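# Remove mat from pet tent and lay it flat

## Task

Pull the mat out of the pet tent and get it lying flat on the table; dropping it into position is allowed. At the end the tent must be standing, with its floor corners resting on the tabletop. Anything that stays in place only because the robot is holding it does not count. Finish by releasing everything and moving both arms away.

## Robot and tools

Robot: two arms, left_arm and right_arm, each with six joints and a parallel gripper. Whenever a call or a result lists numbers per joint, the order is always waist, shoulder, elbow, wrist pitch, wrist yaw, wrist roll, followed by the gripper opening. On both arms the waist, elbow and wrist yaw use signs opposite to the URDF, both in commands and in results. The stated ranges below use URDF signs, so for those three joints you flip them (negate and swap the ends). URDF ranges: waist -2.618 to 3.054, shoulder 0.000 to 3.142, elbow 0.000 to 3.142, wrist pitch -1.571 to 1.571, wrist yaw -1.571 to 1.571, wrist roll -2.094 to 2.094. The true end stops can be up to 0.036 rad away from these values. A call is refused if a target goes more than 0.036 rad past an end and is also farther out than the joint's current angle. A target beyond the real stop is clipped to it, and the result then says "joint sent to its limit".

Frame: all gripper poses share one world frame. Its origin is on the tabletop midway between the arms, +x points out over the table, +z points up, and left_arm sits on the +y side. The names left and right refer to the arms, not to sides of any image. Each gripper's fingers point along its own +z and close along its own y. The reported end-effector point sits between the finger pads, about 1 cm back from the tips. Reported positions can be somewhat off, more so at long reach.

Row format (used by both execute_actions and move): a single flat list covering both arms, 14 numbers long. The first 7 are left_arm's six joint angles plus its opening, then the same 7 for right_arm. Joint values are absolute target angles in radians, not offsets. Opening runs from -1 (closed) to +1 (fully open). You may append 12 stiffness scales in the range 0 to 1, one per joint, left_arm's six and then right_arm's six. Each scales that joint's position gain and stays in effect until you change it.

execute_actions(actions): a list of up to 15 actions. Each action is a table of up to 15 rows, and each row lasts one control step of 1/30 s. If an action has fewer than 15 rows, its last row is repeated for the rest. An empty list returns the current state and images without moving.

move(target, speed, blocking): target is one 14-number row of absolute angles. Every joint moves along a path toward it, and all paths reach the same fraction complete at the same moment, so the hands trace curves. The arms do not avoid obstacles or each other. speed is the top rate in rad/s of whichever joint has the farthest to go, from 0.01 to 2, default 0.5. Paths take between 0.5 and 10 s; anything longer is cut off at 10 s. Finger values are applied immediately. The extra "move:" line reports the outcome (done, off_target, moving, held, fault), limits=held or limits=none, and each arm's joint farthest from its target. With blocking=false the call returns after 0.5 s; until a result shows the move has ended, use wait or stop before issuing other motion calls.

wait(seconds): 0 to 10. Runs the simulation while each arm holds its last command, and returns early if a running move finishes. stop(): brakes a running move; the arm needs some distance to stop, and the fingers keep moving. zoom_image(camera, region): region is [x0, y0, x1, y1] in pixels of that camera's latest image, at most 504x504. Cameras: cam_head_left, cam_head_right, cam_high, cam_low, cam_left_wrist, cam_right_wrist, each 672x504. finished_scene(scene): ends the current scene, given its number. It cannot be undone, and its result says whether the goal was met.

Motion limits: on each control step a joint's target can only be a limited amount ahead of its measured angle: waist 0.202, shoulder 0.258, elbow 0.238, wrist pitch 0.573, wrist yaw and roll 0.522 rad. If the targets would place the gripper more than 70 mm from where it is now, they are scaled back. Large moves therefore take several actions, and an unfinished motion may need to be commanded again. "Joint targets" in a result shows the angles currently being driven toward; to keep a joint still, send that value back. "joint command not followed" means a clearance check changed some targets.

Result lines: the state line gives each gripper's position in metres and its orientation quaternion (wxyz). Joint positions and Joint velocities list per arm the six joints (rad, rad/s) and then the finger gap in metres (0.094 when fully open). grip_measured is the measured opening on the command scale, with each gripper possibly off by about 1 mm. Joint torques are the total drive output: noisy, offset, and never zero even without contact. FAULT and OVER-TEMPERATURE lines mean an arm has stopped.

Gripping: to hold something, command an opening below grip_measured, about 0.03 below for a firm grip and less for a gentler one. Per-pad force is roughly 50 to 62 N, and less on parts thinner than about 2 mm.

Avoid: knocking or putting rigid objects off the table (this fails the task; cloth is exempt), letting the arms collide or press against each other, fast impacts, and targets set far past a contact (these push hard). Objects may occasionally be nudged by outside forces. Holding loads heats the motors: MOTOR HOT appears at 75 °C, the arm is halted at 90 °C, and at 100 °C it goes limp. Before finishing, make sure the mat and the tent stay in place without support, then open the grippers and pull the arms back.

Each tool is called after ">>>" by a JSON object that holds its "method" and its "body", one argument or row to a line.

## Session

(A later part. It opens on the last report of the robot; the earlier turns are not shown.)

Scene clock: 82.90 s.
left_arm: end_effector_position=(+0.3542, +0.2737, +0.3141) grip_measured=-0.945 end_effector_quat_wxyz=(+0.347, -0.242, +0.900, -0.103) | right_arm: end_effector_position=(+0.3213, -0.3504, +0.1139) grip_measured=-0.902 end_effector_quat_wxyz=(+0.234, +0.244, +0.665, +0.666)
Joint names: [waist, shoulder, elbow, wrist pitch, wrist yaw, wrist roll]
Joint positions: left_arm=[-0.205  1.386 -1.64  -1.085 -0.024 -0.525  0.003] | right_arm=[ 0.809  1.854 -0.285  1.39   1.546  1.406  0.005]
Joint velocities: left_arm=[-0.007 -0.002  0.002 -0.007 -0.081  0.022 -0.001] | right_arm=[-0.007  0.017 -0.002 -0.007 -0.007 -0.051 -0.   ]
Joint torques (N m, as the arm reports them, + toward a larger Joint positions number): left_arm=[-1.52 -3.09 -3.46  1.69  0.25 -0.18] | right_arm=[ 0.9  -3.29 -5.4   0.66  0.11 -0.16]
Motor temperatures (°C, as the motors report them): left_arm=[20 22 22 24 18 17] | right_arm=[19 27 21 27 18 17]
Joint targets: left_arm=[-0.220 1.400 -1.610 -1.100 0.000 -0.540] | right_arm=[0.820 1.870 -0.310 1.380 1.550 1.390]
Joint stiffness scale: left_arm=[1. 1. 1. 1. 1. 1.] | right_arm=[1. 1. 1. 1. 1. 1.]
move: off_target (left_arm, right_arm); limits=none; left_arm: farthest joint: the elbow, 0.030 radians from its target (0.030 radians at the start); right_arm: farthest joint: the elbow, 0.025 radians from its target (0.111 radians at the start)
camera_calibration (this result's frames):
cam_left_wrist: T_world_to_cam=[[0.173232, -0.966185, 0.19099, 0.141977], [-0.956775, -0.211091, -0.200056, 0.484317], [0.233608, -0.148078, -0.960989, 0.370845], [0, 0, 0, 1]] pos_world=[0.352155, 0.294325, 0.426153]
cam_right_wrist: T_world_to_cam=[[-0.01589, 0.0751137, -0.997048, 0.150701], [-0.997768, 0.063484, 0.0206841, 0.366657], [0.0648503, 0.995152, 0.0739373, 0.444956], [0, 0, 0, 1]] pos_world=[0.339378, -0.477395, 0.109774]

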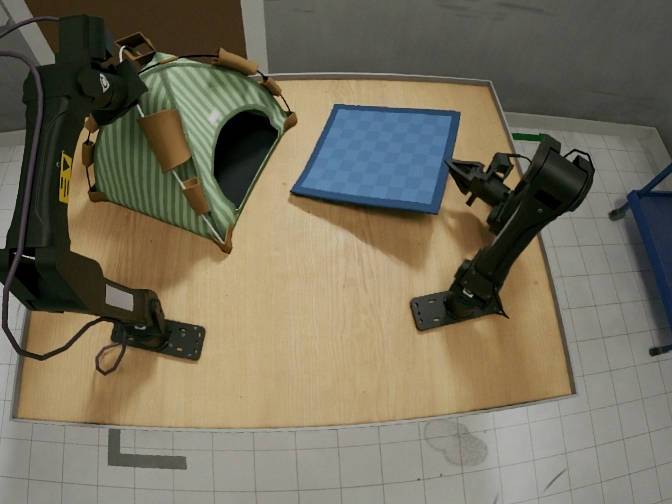

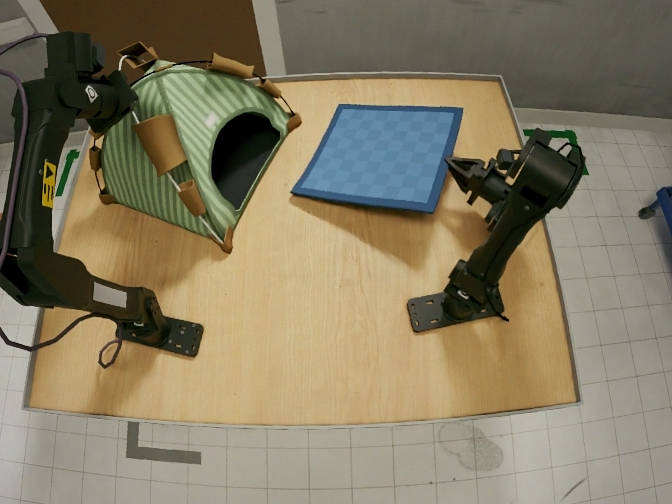

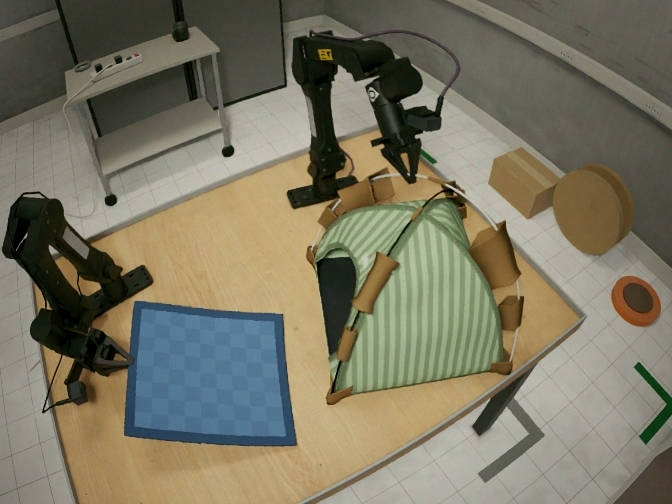

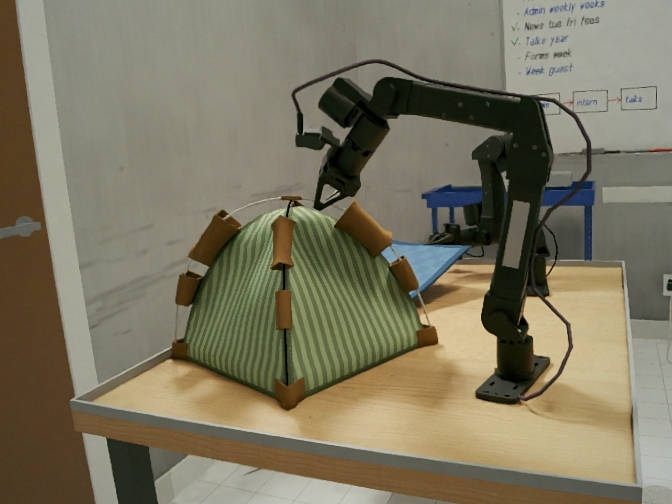

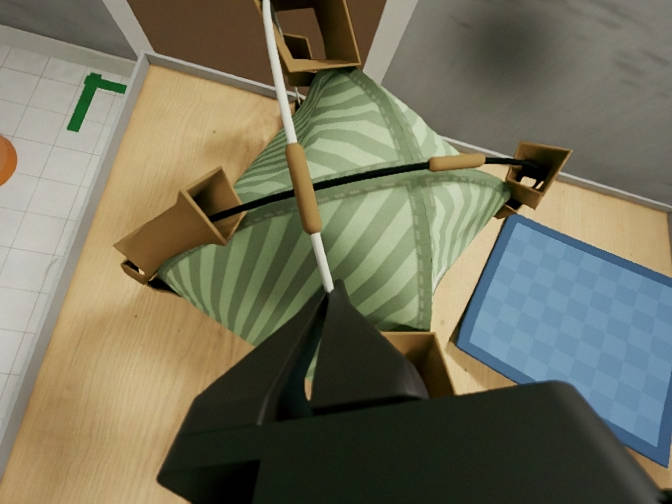

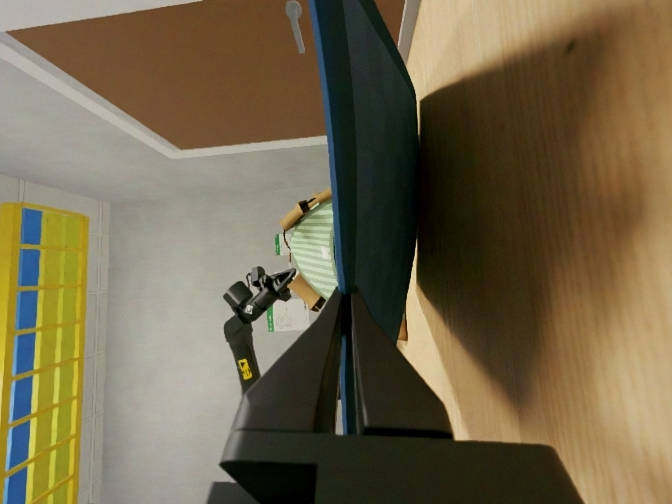

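>>> {"method": "move", "body": {
  "target": [-0.22,1.20,-1.45,-1.10,0,-0.54,-0.97,0.82,1.97,-0.31,1.46,1.55,1.39,-0.95],
  "speed": 0.2
}}

>>> {"method": "move", "body": {
  "target": [-0.08,1.33,-1.6,-1.10,0,-0.54,-0.97,1.05,1.97,-0.31,1.46,1.55,1.39,-0.5],
  "speed": 0.15
}}

Scene clock: 87.87 s.
left_arm: end_effector_position=(+0.3185, +0.2811, +0.3143) grip_measured=-0.945 end_effector_quat_wxyz=(+0.373, -0.258, +0.886, -0.100) | right_arm: end_effector_position=(+0.3208, -0.3500, +0.0966) grip_measured=-0.902 end_effector_quat_wxyz=(+0.216, +0.262, +0.659, +0.671)
Joint names: [waist, shoulder, elbow, wrist pitch, wrist yaw, wrist roll]
Joint positions: left_arm=[-0.215  1.215 -1.484 -1.047  0.001 -0.545  0.003] | right_arm=[ 0.809  1.954 -0.285  1.437  1.546  1.405  0.005]
Joint velocities: left_arm=[ 0.012  0.017 -0.007 -0.007 -0.022  0.066  0.001] | right_arm=[0.002 0.007 0.022 0.037 0.081 0.022 0.001]
Joint torques (N m, as the arm reports them, + toward a larger Joint positions number): left_arm=[-0.48 -3.59 -3.33  1.39 -0.01  0.05] | right_arm=[ 0.84 -3.57 -4.79  0.94  0.14 -0.16]
Motor temperatures (°C, as the motors report them): left_arm=[20 22 22 24 18 17] | right_arm=[19 25 21 27 18 17]
Joint targets: left_arm=[-0.220 1.200 -1.450 -1.100 -0.000 -0.540] | right_arm=[0.820 1.970 -0.310 1.460 1.550 1.390]
Joint stiffness scale: left_arm=[1. 1. 1. 1. 1. 1.] | right_arm=[1. 1. 1. 1. 1. 1.]
move: off_target (left_arm, right_arm); limits=none; left_arm: farthest joint: the wrist pitch, 0.053 radians from its target (0.015 radians at the start); right_arm: farthest joint: the elbow, 0.025 radians from its target (0.025 radians at the start)
camera_calibration (this result's frames):
cam_left_wrist: T_world_to_cam=[[0.203755, -0.959236, 0.195834, 0.142085], [-0.935242, -0.249858, -0.250787, 0.471737], [0.289494, -0.132054, -0.948027, 0.354131], [0, 0, 0, 1]] pos_world=[0.309718, 0.300924, 0.426206]
cam_right_wrist: T_world_to_cam=[[-0.0568095, 0.107208, -0.992612, 0.15732], [-0.996033, 0.0621187, 0.0637144, 0.361305], [0.0684905, 0.992294, 0.103254, 0.440882], [0, 0, 0, 1]] pos_world=[0.338613, -0.476795, 0.0876142]

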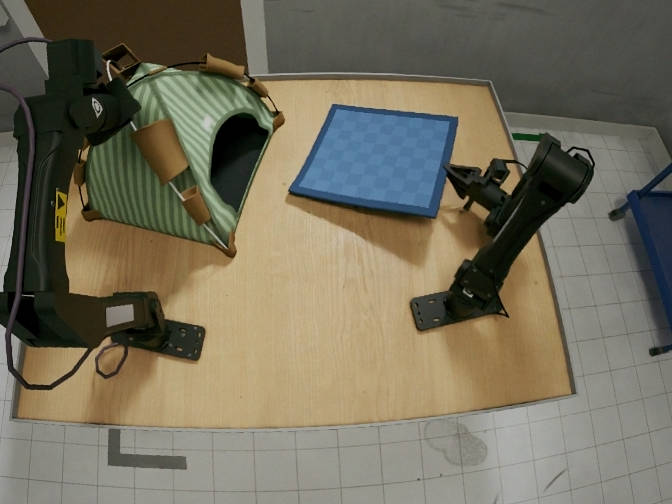

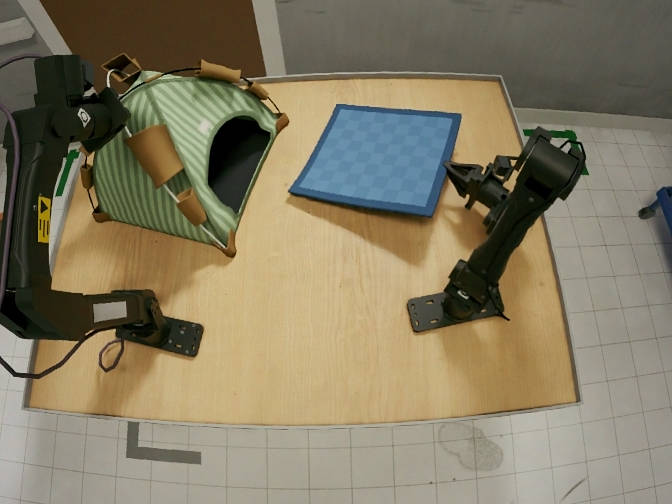

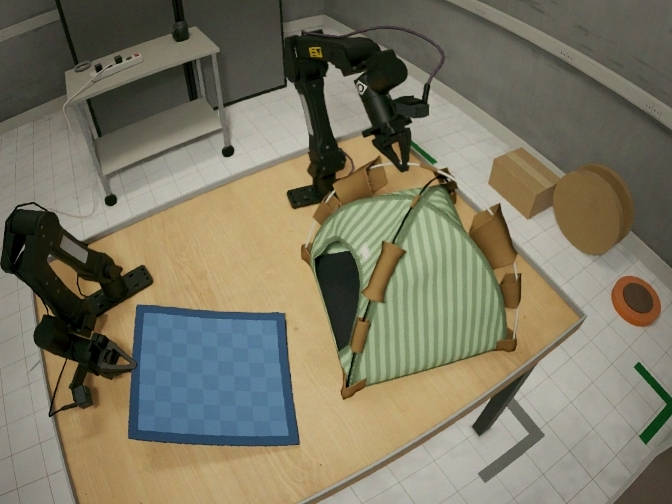

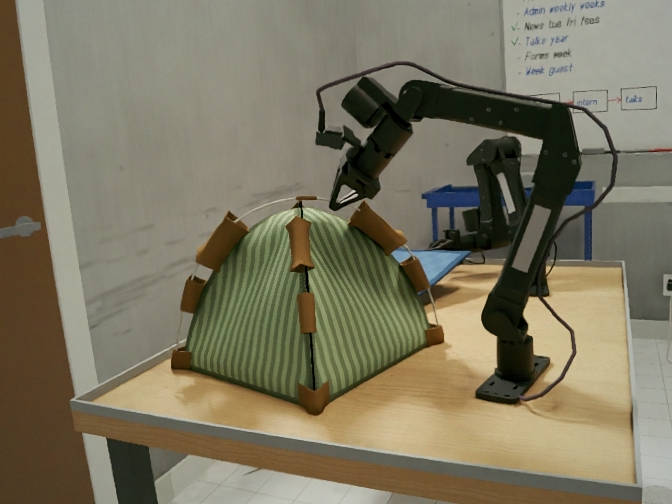

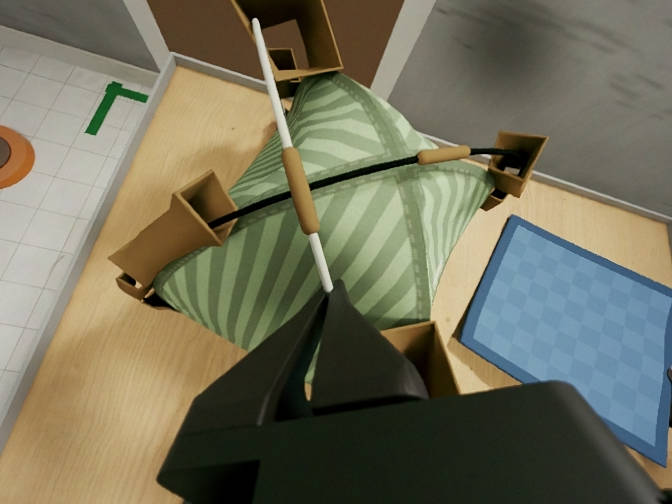

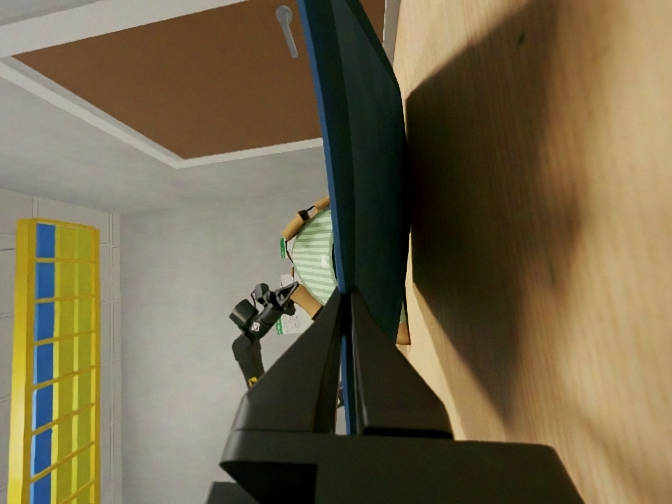

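Scene clock: 89.80 s.
left_arm: end_effector_position=(+0.3427, +0.2408, +0.3206) grip_measured=-0.945 end_effector_quat_wxyz=(+0.366, -0.211, +0.898, -0.121) | right_arm: end_effector_position=(+0.3133, -0.4159, +0.0967) grip_measured=-0.502 end_effector_quat_wxyz=(+0.292, +0.335, +0.625, +0.642)
Joint names: [waist, shoulder, elbow, wrist pitch, wrist yaw, wrist roll]
Joint positions: left_arm=[-0.095  1.315 -1.577 -1.042  0.008 -0.558  0.003] | right_arm=[ 1.039  1.954 -0.285  1.439  1.546  1.406  0.023]
Joint velocities: left_arm=[ 0.012  0.017 -0.002 -0.007 -0.022 -0.037 -0.001] | right_arm=[-0.002  0.012 -0.022  0.022  0.051  0.007  0.001]
Joint torques (N m, as the arm reports them, + toward a larger Joint positions number): left_arm=[ 1.58 -2.4  -7.33  1.36 -0.02  0.17] | right_arm=[ 0.87 -3.59 -4.83  0.96  0.14 -0.17]
Motor temperatures (°C, as the motors report them): left_arm=[20 22 22 24 18 17] | right_arm=[19 25 21 26 18 17]
Joint targets: left_arm=[-0.080 1.330 -1.600 -1.100 -0.000 -0.540] | right_arm=[1.050 1.970 -0.310 1.460 1.550 1.390]
Joint stiffness scale: left_arm=[1. 1. 1. 1. 1. 1.] | right_arm=[1. 1. 1. 1. 1. 1.]
move: off_target (left_arm, right_arm); limits=none; left_arm: farthest joint: the wrist pitch, 0.058 radians from its target (0.053 radians at the start); right_arm: farthest joint: the elbow, 0.025 radians from its target (0.025 radians at the start)
camera_calibration (this result's frames):
cam_left_wrist: T_world_to_cam=[[0.100912, -0.974684, 0.199518, 0.135025], [-0.956977, -0.149932, -0.248427, 0.468533], [0.272052, -0.165865, -0.94788, 0.361857], [0, 0, 0, 1]] pos_world=[0.336306, 0.261875, 0.432454]
cam_right_wrist: T_world_to_cam=[[-0.0304174, 0.116752, -0.992695, 0.15981], [-0.955773, 0.287263, 0.0630712, 0.43907], [0.292528, 0.95071, 0.10285, 0.419338], [0, 0, 0, 1]] pos_world=[0.301844, -0.543455, 0.0878211]

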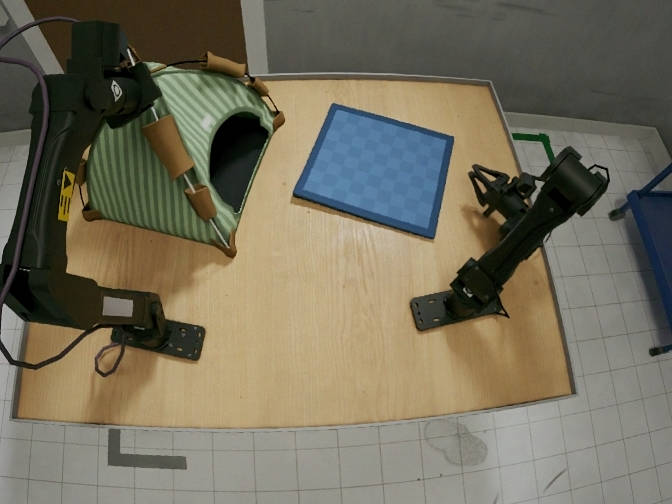

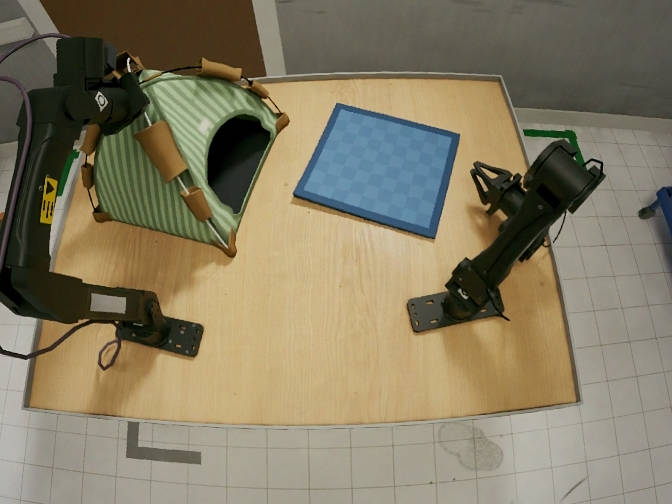

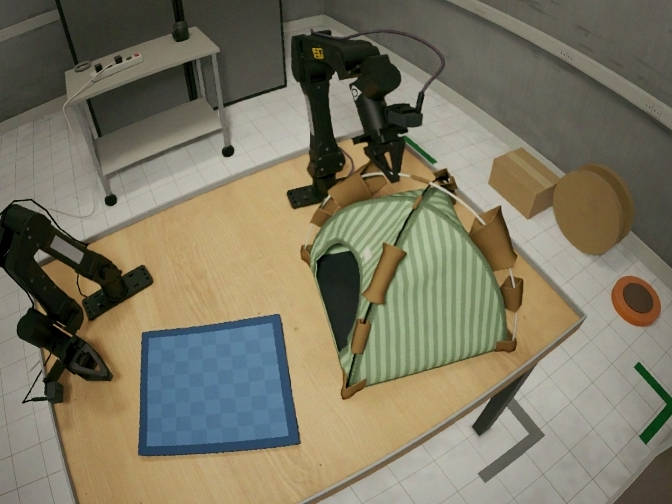

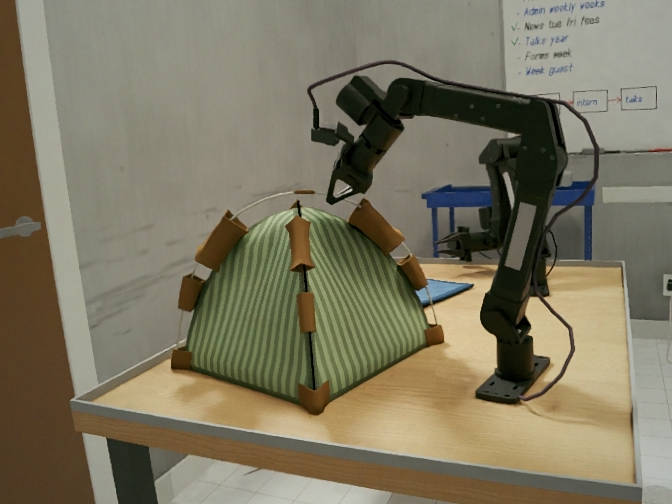

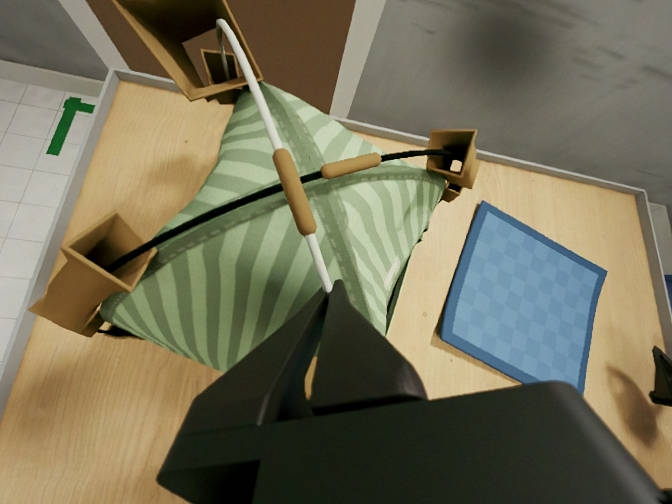

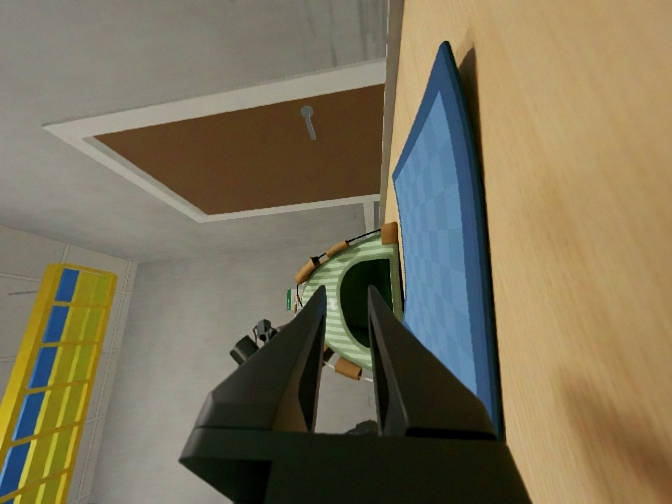

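Centre the pole a bit more, release, retreat.

>>> {"method": "move", "body": {
  "target": [-0.01,1.37,-1.64,-1.08,0,-0.54,-0.97,1.05,1.8,-0.31,1.4,1.45,1.39,-0.5],
  "speed": 0.2
}}

>>> {"method": "execute_actions", "body": {
  "actions": [
    [[-0.01,1.37,-1.64,-1.06,0,-0.54,0.2,1.05,1.8,-0.31,1.4,1.45,1.39,-0.5]]
  ]
}}

>>> {"method": "move", "body": {
  "target": [-0.01,0.8,-1.4,-1.0,0,-0.54,0.2,1.05,1.2,-0.4,0.8,1.0,1.39,-0.5],
  "speed": 0.5
}}

Scene clock: 91.27 s.
left_arm: end_effector_position=(+0.3518, +0.2155, +0.3225) grip_measured=-0.945 end_effector_quat_wxyz=(+0.363, -0.185, +0.903, -0.133) | right_arm: end_effector_position=(+0.3225, -0.4290, +0.1196) grip_measured=-0.502 end_effector_quat_wxyz=(+0.349, +0.331, +0.630, +0.609)
Joint names: [waist, shoulder, elbow, wrist pitch, wrist yaw, wrist roll]
Joint positions: left_arm=[-0.025  1.358 -1.614 -1.034  0.015 -0.568  0.003] | right_arm=[ 1.039  1.825 -0.285  1.411  1.46   1.407  0.023]
Joint velocities: left_arm=[ 0.007 -0.017 -0.007  0.037  0.007 -0.007 -0.   ] | right_arm=[-0.007  0.012  0.012 -0.022 -0.11  -0.051 -0.   ]
Joint torques (N m, as the arm reports them, + toward a larger Joint positions number): left_arm=[ 1.51 -2.85 -7.67  1.4  -0.11  0.29] | right_arm=[ 0.87 -6.07 -5.66  0.69 -0.02 -0.18]
Motor temperatures (°C, as the motors report them): left_arm=[20 22 23 24 18 17] | right_arm=[19 25 21 26 18 17]
Joint targets: left_arm=[-0.010 1.370 -1.640 -1.080 0.000 -0.540] | right_arm=[1.050 1.800 -0.310 1.400 1.450 1.390]
Joint stiffness scale: left_arm=[1. 1. 1. 1. 1. 1.] | right_arm=[1. 1. 1. 1. 1. 1.]
move: off_target (left_arm, right_arm); limits=none; left_arm: farthest joint: the wrist pitch, 0.046 radians from its target (0.038 radians at the start); right_arm: farthest joint: the shoulder, 0.025 radians from its target (0.154 radians at the start)
camera_calibration (this result's frames):
cam_left_wrist: T_world_to_cam=[[0.0440385, -0.97833, 0.202313, 0.128981], [-0.963334, -0.0952347, -0.250835, 0.465128], [0.264667, -0.183848, -0.946653, 0.363073], [0, 0, 0, 1]] pos_world=[0.3463, 0.237233, 0.43428]
cam_right_wrist: T_world_to_cam=[[0.0268967, 0.0287818, -0.999224, 0.128861], [-0.929388, 0.368824, -0.0143933, 0.485891], [0.368124, 0.929053, 0.0366696, 0.400989], [0, 0, 0, 1]] pos_world=[0.300501, -0.555458, 0.12105]

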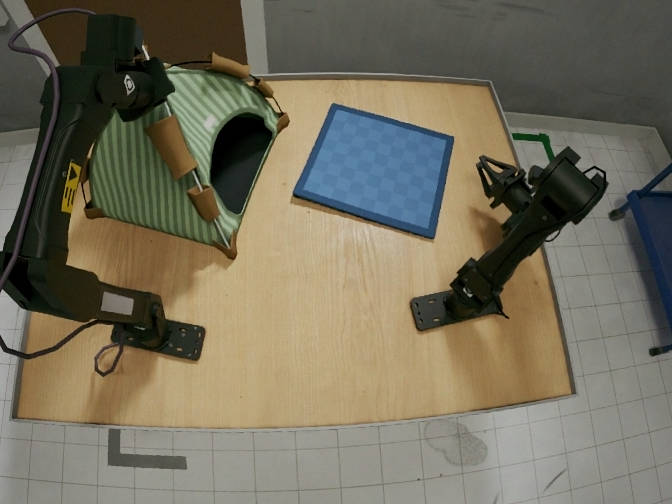

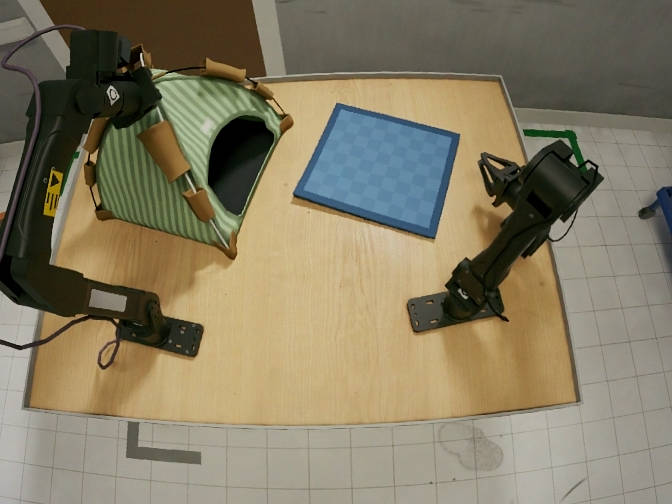

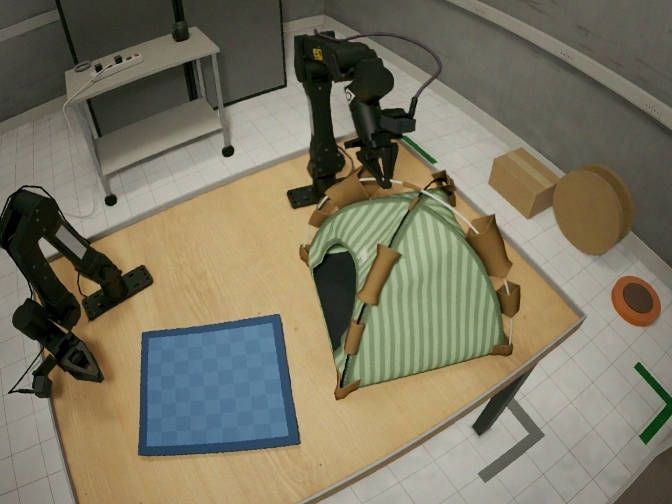

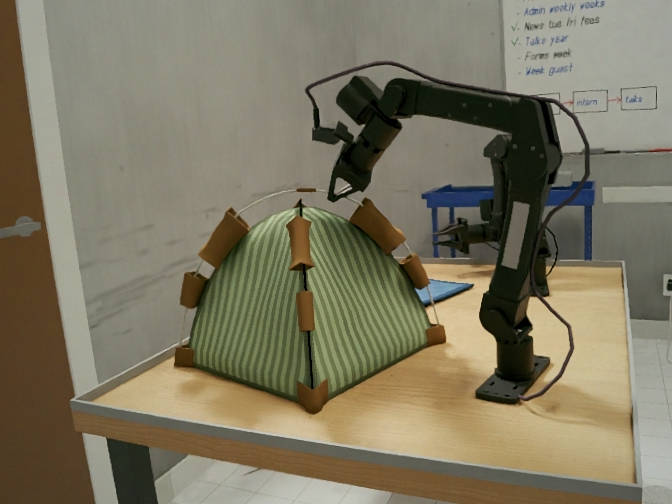

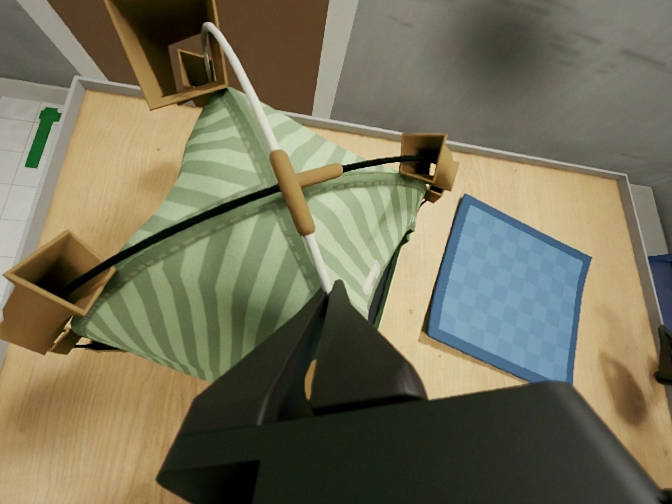

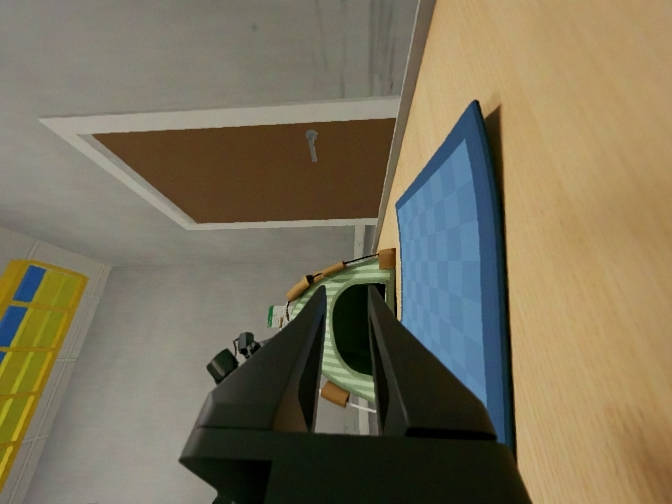

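Scene clock: 91.77 s.
left_arm: end_effector_position=(+0.3489, +0.2125, +0.3175) grip_measured=+0.197 end_effector_quat_wxyz=(+0.352, -0.173, +0.911, -0.130) | right_arm: end_effector_position=(+0.3226, -0.4291, +0.1195) grip_measured=-0.502 end_effector_quat_wxyz=(+0.349, +0.332, +0.630, +0.609)
Joint names: [waist, shoulder, elbow, wrist pitch, wrist yaw, wrist roll]
Joint positions: left_arm=[-0.02   1.363 -1.614 -1.053  0.006 -0.549  0.056] | right_arm=[ 1.039  1.825 -0.285  1.411  1.459  1.407  0.023]
Joint velocities: left_arm=[-0.007 -0.032  0.002 -0.007 -0.037 -0.022  0.001] | right_arm=[-0.017  0.007  0.002  0.022  0.022 -0.051  0.   ]
Joint torques (N m, as the arm reports them, + toward a larger Joint positions number): left_arm=[ 0.88 -3.49 -7.57  1.85 -0.07  0.06] | right_arm=[ 0.88 -6.07 -5.67  0.71 -0.02 -0.17]
Motor temperatures (°C, as the motors report them): left_arm=[20 22 23 24 18 17] | right_arm=[19 25 21 26 18 17]
Joint targets: left_arm=[-0.010 1.370 -1.640 -1.060 -0.000 -0.540] | right_arm=[1.050 1.800 -0.310 1.400 1.450 1.390]
Joint stiffness scale: left_arm=[1. 1. 1. 1. 1. 1.] | right_arm=[1. 1. 1. 1. 1. 1.]
camera_calibration (this result's frames):
cam_left_wrist: T_world_to_cam=[[0.0235232, -0.981352, 0.190774, 0.138618], [-0.970866, -0.0679425, -0.229787, 0.450918], [0.238464, -0.179811, -0.95436, 0.369238], [0, 0, 0, 1]] pos_world=[0.346471, 0.233062, 0.429556]
cam_right_wrist: T_world_to_cam=[[0.0263655, 0.0292952, -0.999223, 0.129168], [-0.929116, 0.369535, -0.0136816, 0.486123], [0.368847, 0.928755, 0.0369616, 0.400671], [0, 0, 0, 1]] pos_world=[0.300473, -0.555549, 0.120909]

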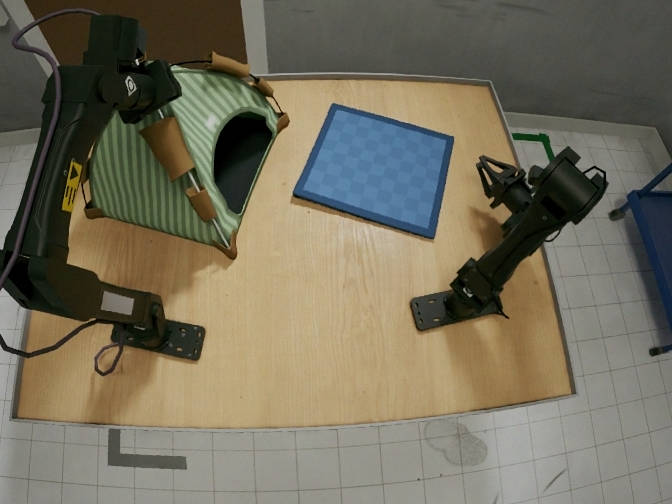

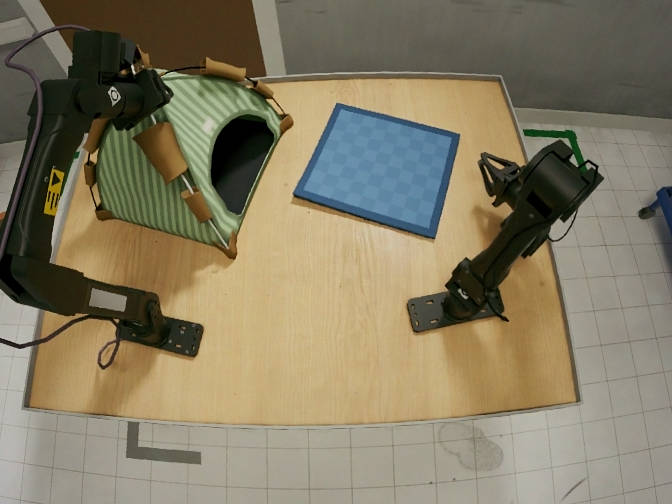

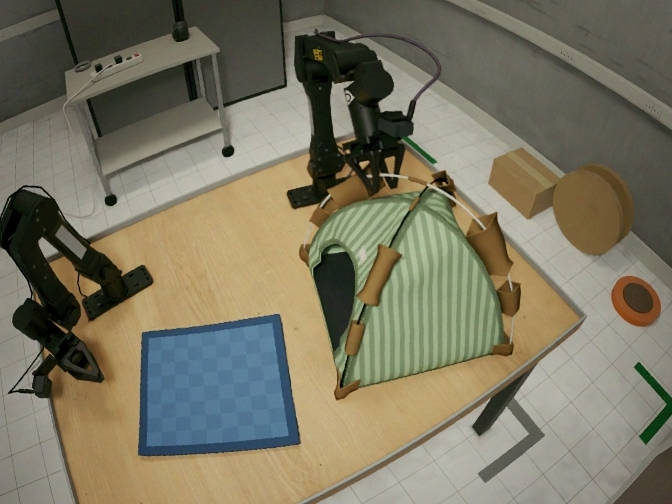

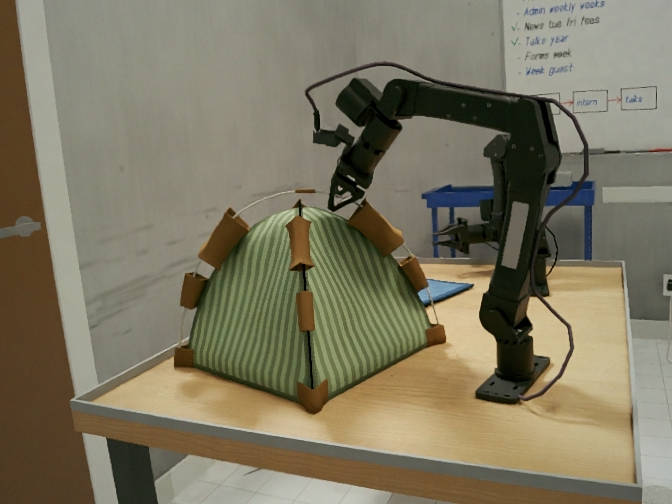

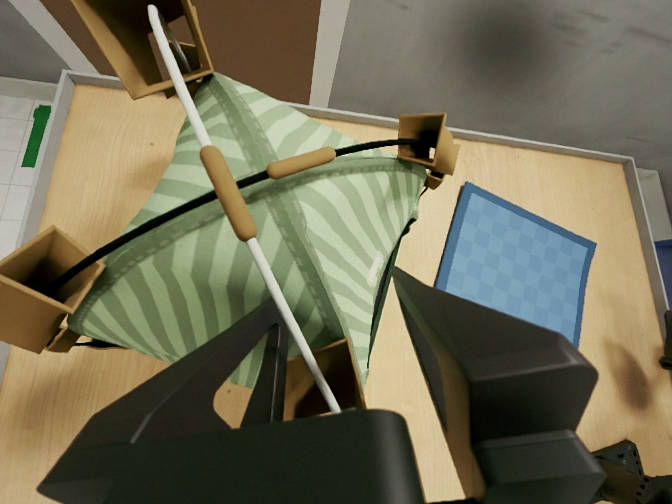

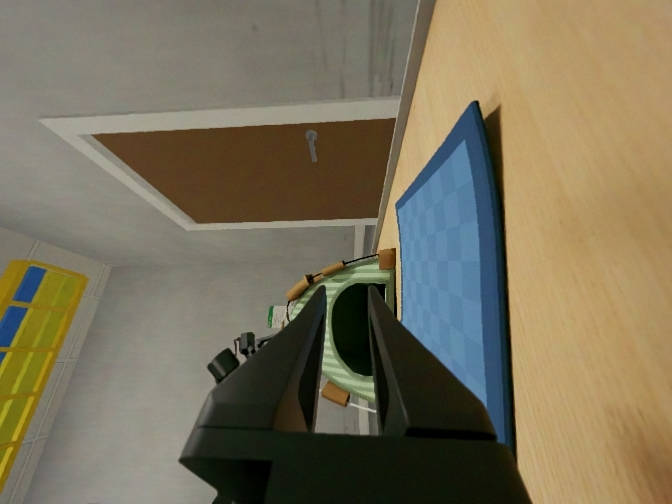

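Scene clock: 93.80 s.
left_arm: end_effector_position=(+0.2230, +0.2347, +0.3995) grip_measured=+0.197 end_effector_quat_wxyz=(+0.512, -0.157, +0.823, -0.191) | right_arm: end_effector_position=(+0.3389, -0.4911, +0.2157) grip_measured=-0.502 end_effector_quat_wxyz=(+0.498, +0.439, +0.564, +0.491)
Joint names: [waist, shoulder, elbow, wrist pitch, wrist yaw, wrist roll]
Joint positions: left_arm=[-0.02   0.813 -1.421 -1.022  0.006 -0.548  0.056] | right_arm=[ 1.039  1.225 -0.374  0.81   1.012  1.407  0.023]
Joint velocities: left_arm=[ 0.007 -0.002 -0.002  0.037  0.007 -0.022 -0.   ] | right_arm=[ 0.012  0.002 -0.017 -0.095  0.007 -0.022 -0.001]
Joint torques (N m, as the arm reports them, + toward a larger Joint positions number): left_arm=[ 1.11  0.02 -3.07  2.6  -0.06  0.09] | right_arm=[ 0.88 -4.16 -9.47  0.98 -0.1  -0.18]
Motor temperatures (°C, as the motors report them): left_arm=[20 22 23 25 18 17] | right_arm=[19 25 22 26 18 17]
Joint targets: left_arm=[-0.010 0.800 -1.400 -1.000 0.000 -0.540] | right_arm=[1.050 1.200 -0.400 0.800 1.000 1.390]
Joint stiffness scale: left_arm=[1. 1. 1. 1. 1. 1.] | right_arm=[1. 1. 1. 1. 1. 1.]
move: off_target (left_arm, right_arm); limits=none; left_arm: farthest joint: the wrist pitch, 0.022 radians from its target (0.053 radians at the start); right_arm: farthest joint: the elbow, 0.026 radians from its target (0.115 radians at the start)
camera_calibration (this result's frames):
cam_left_wrist: T_world_to_cam=[[-0.0617217, -0.966381, 0.249595, 0.139778], [-0.816577, -0.0949049, -0.569381, 0.456657], [0.573927, -0.238957, -0.783267, 0.352239], [0, 0, 0, 1]] pos_world=[0.179364, 0.262587, 0.501021]
cam_right_wrist: T_world_to_cam=[[0.0404645, -0.0792127, -0.996036, 0.167992], [-0.678095, 0.729972, -0.0856011, 0.632929], [0.733859, 0.678871, -0.0241758, 0.215445], [0, 0, 0, 1]] pos_world=[0.264282, -0.594973, 0.226714]

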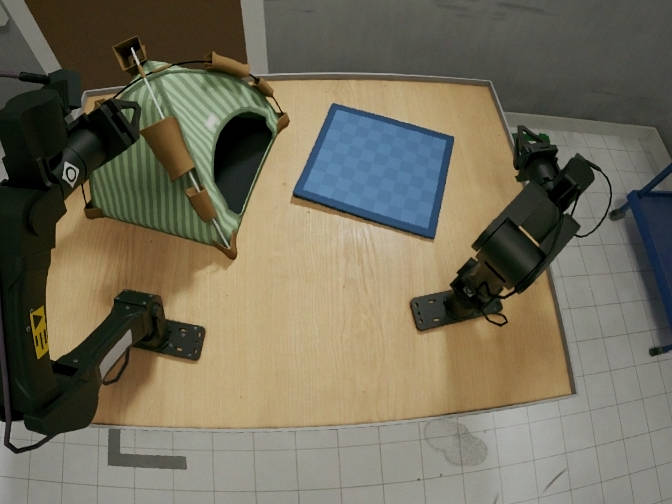

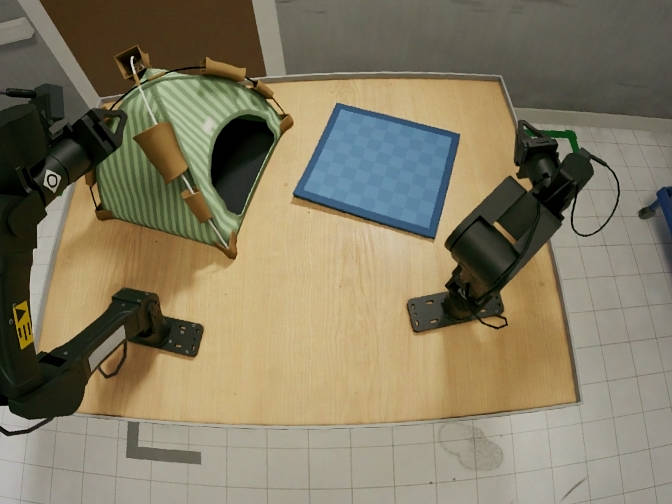

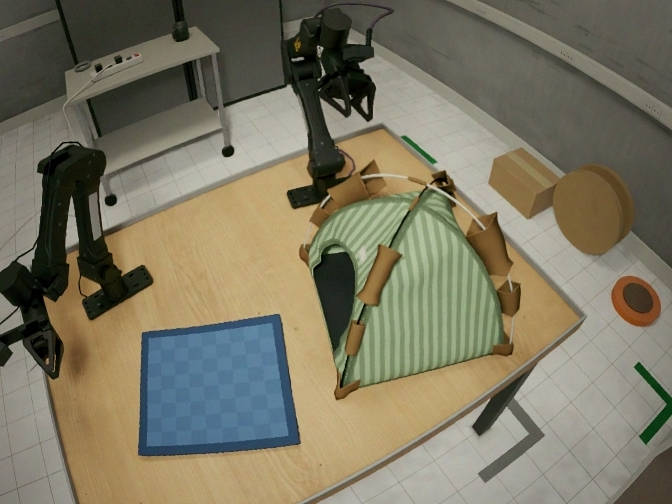

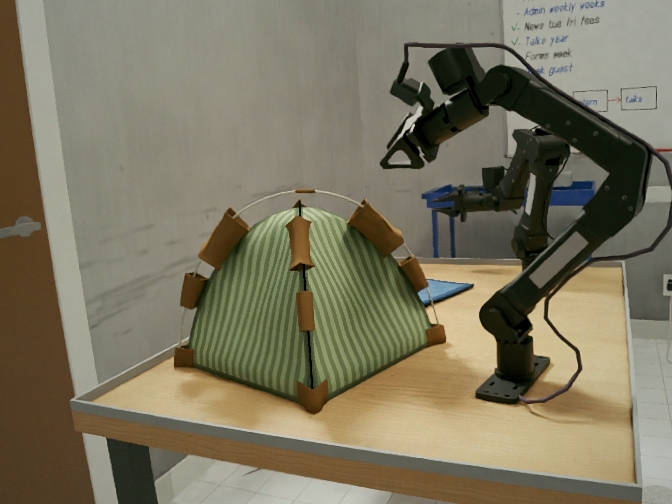

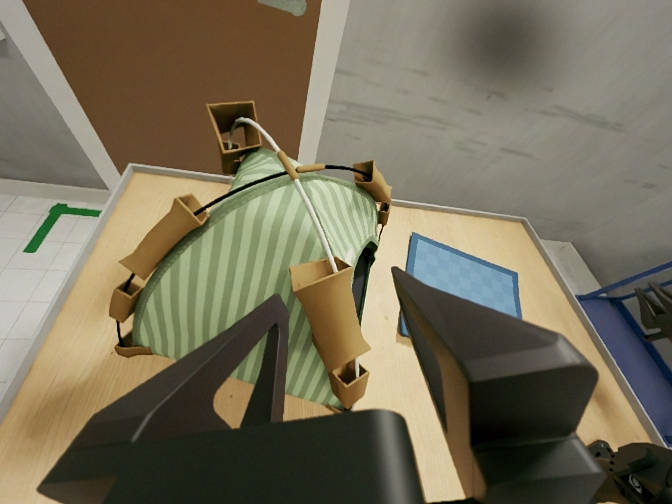

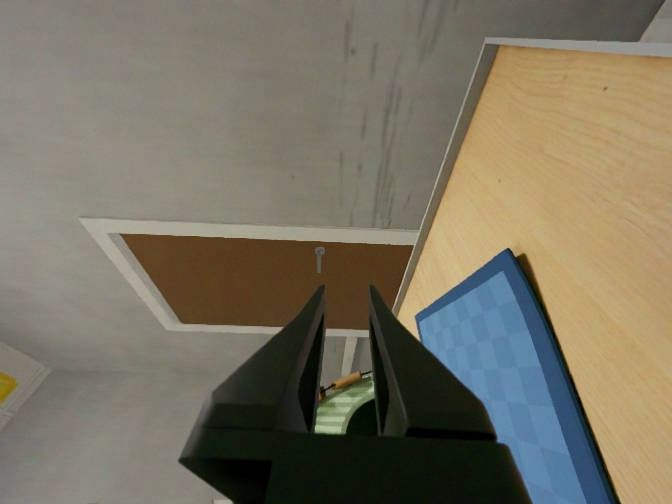

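>>> {"method": "finished_scene", "body": {
  "scene": 2
}}

The scene is finished: the task was done.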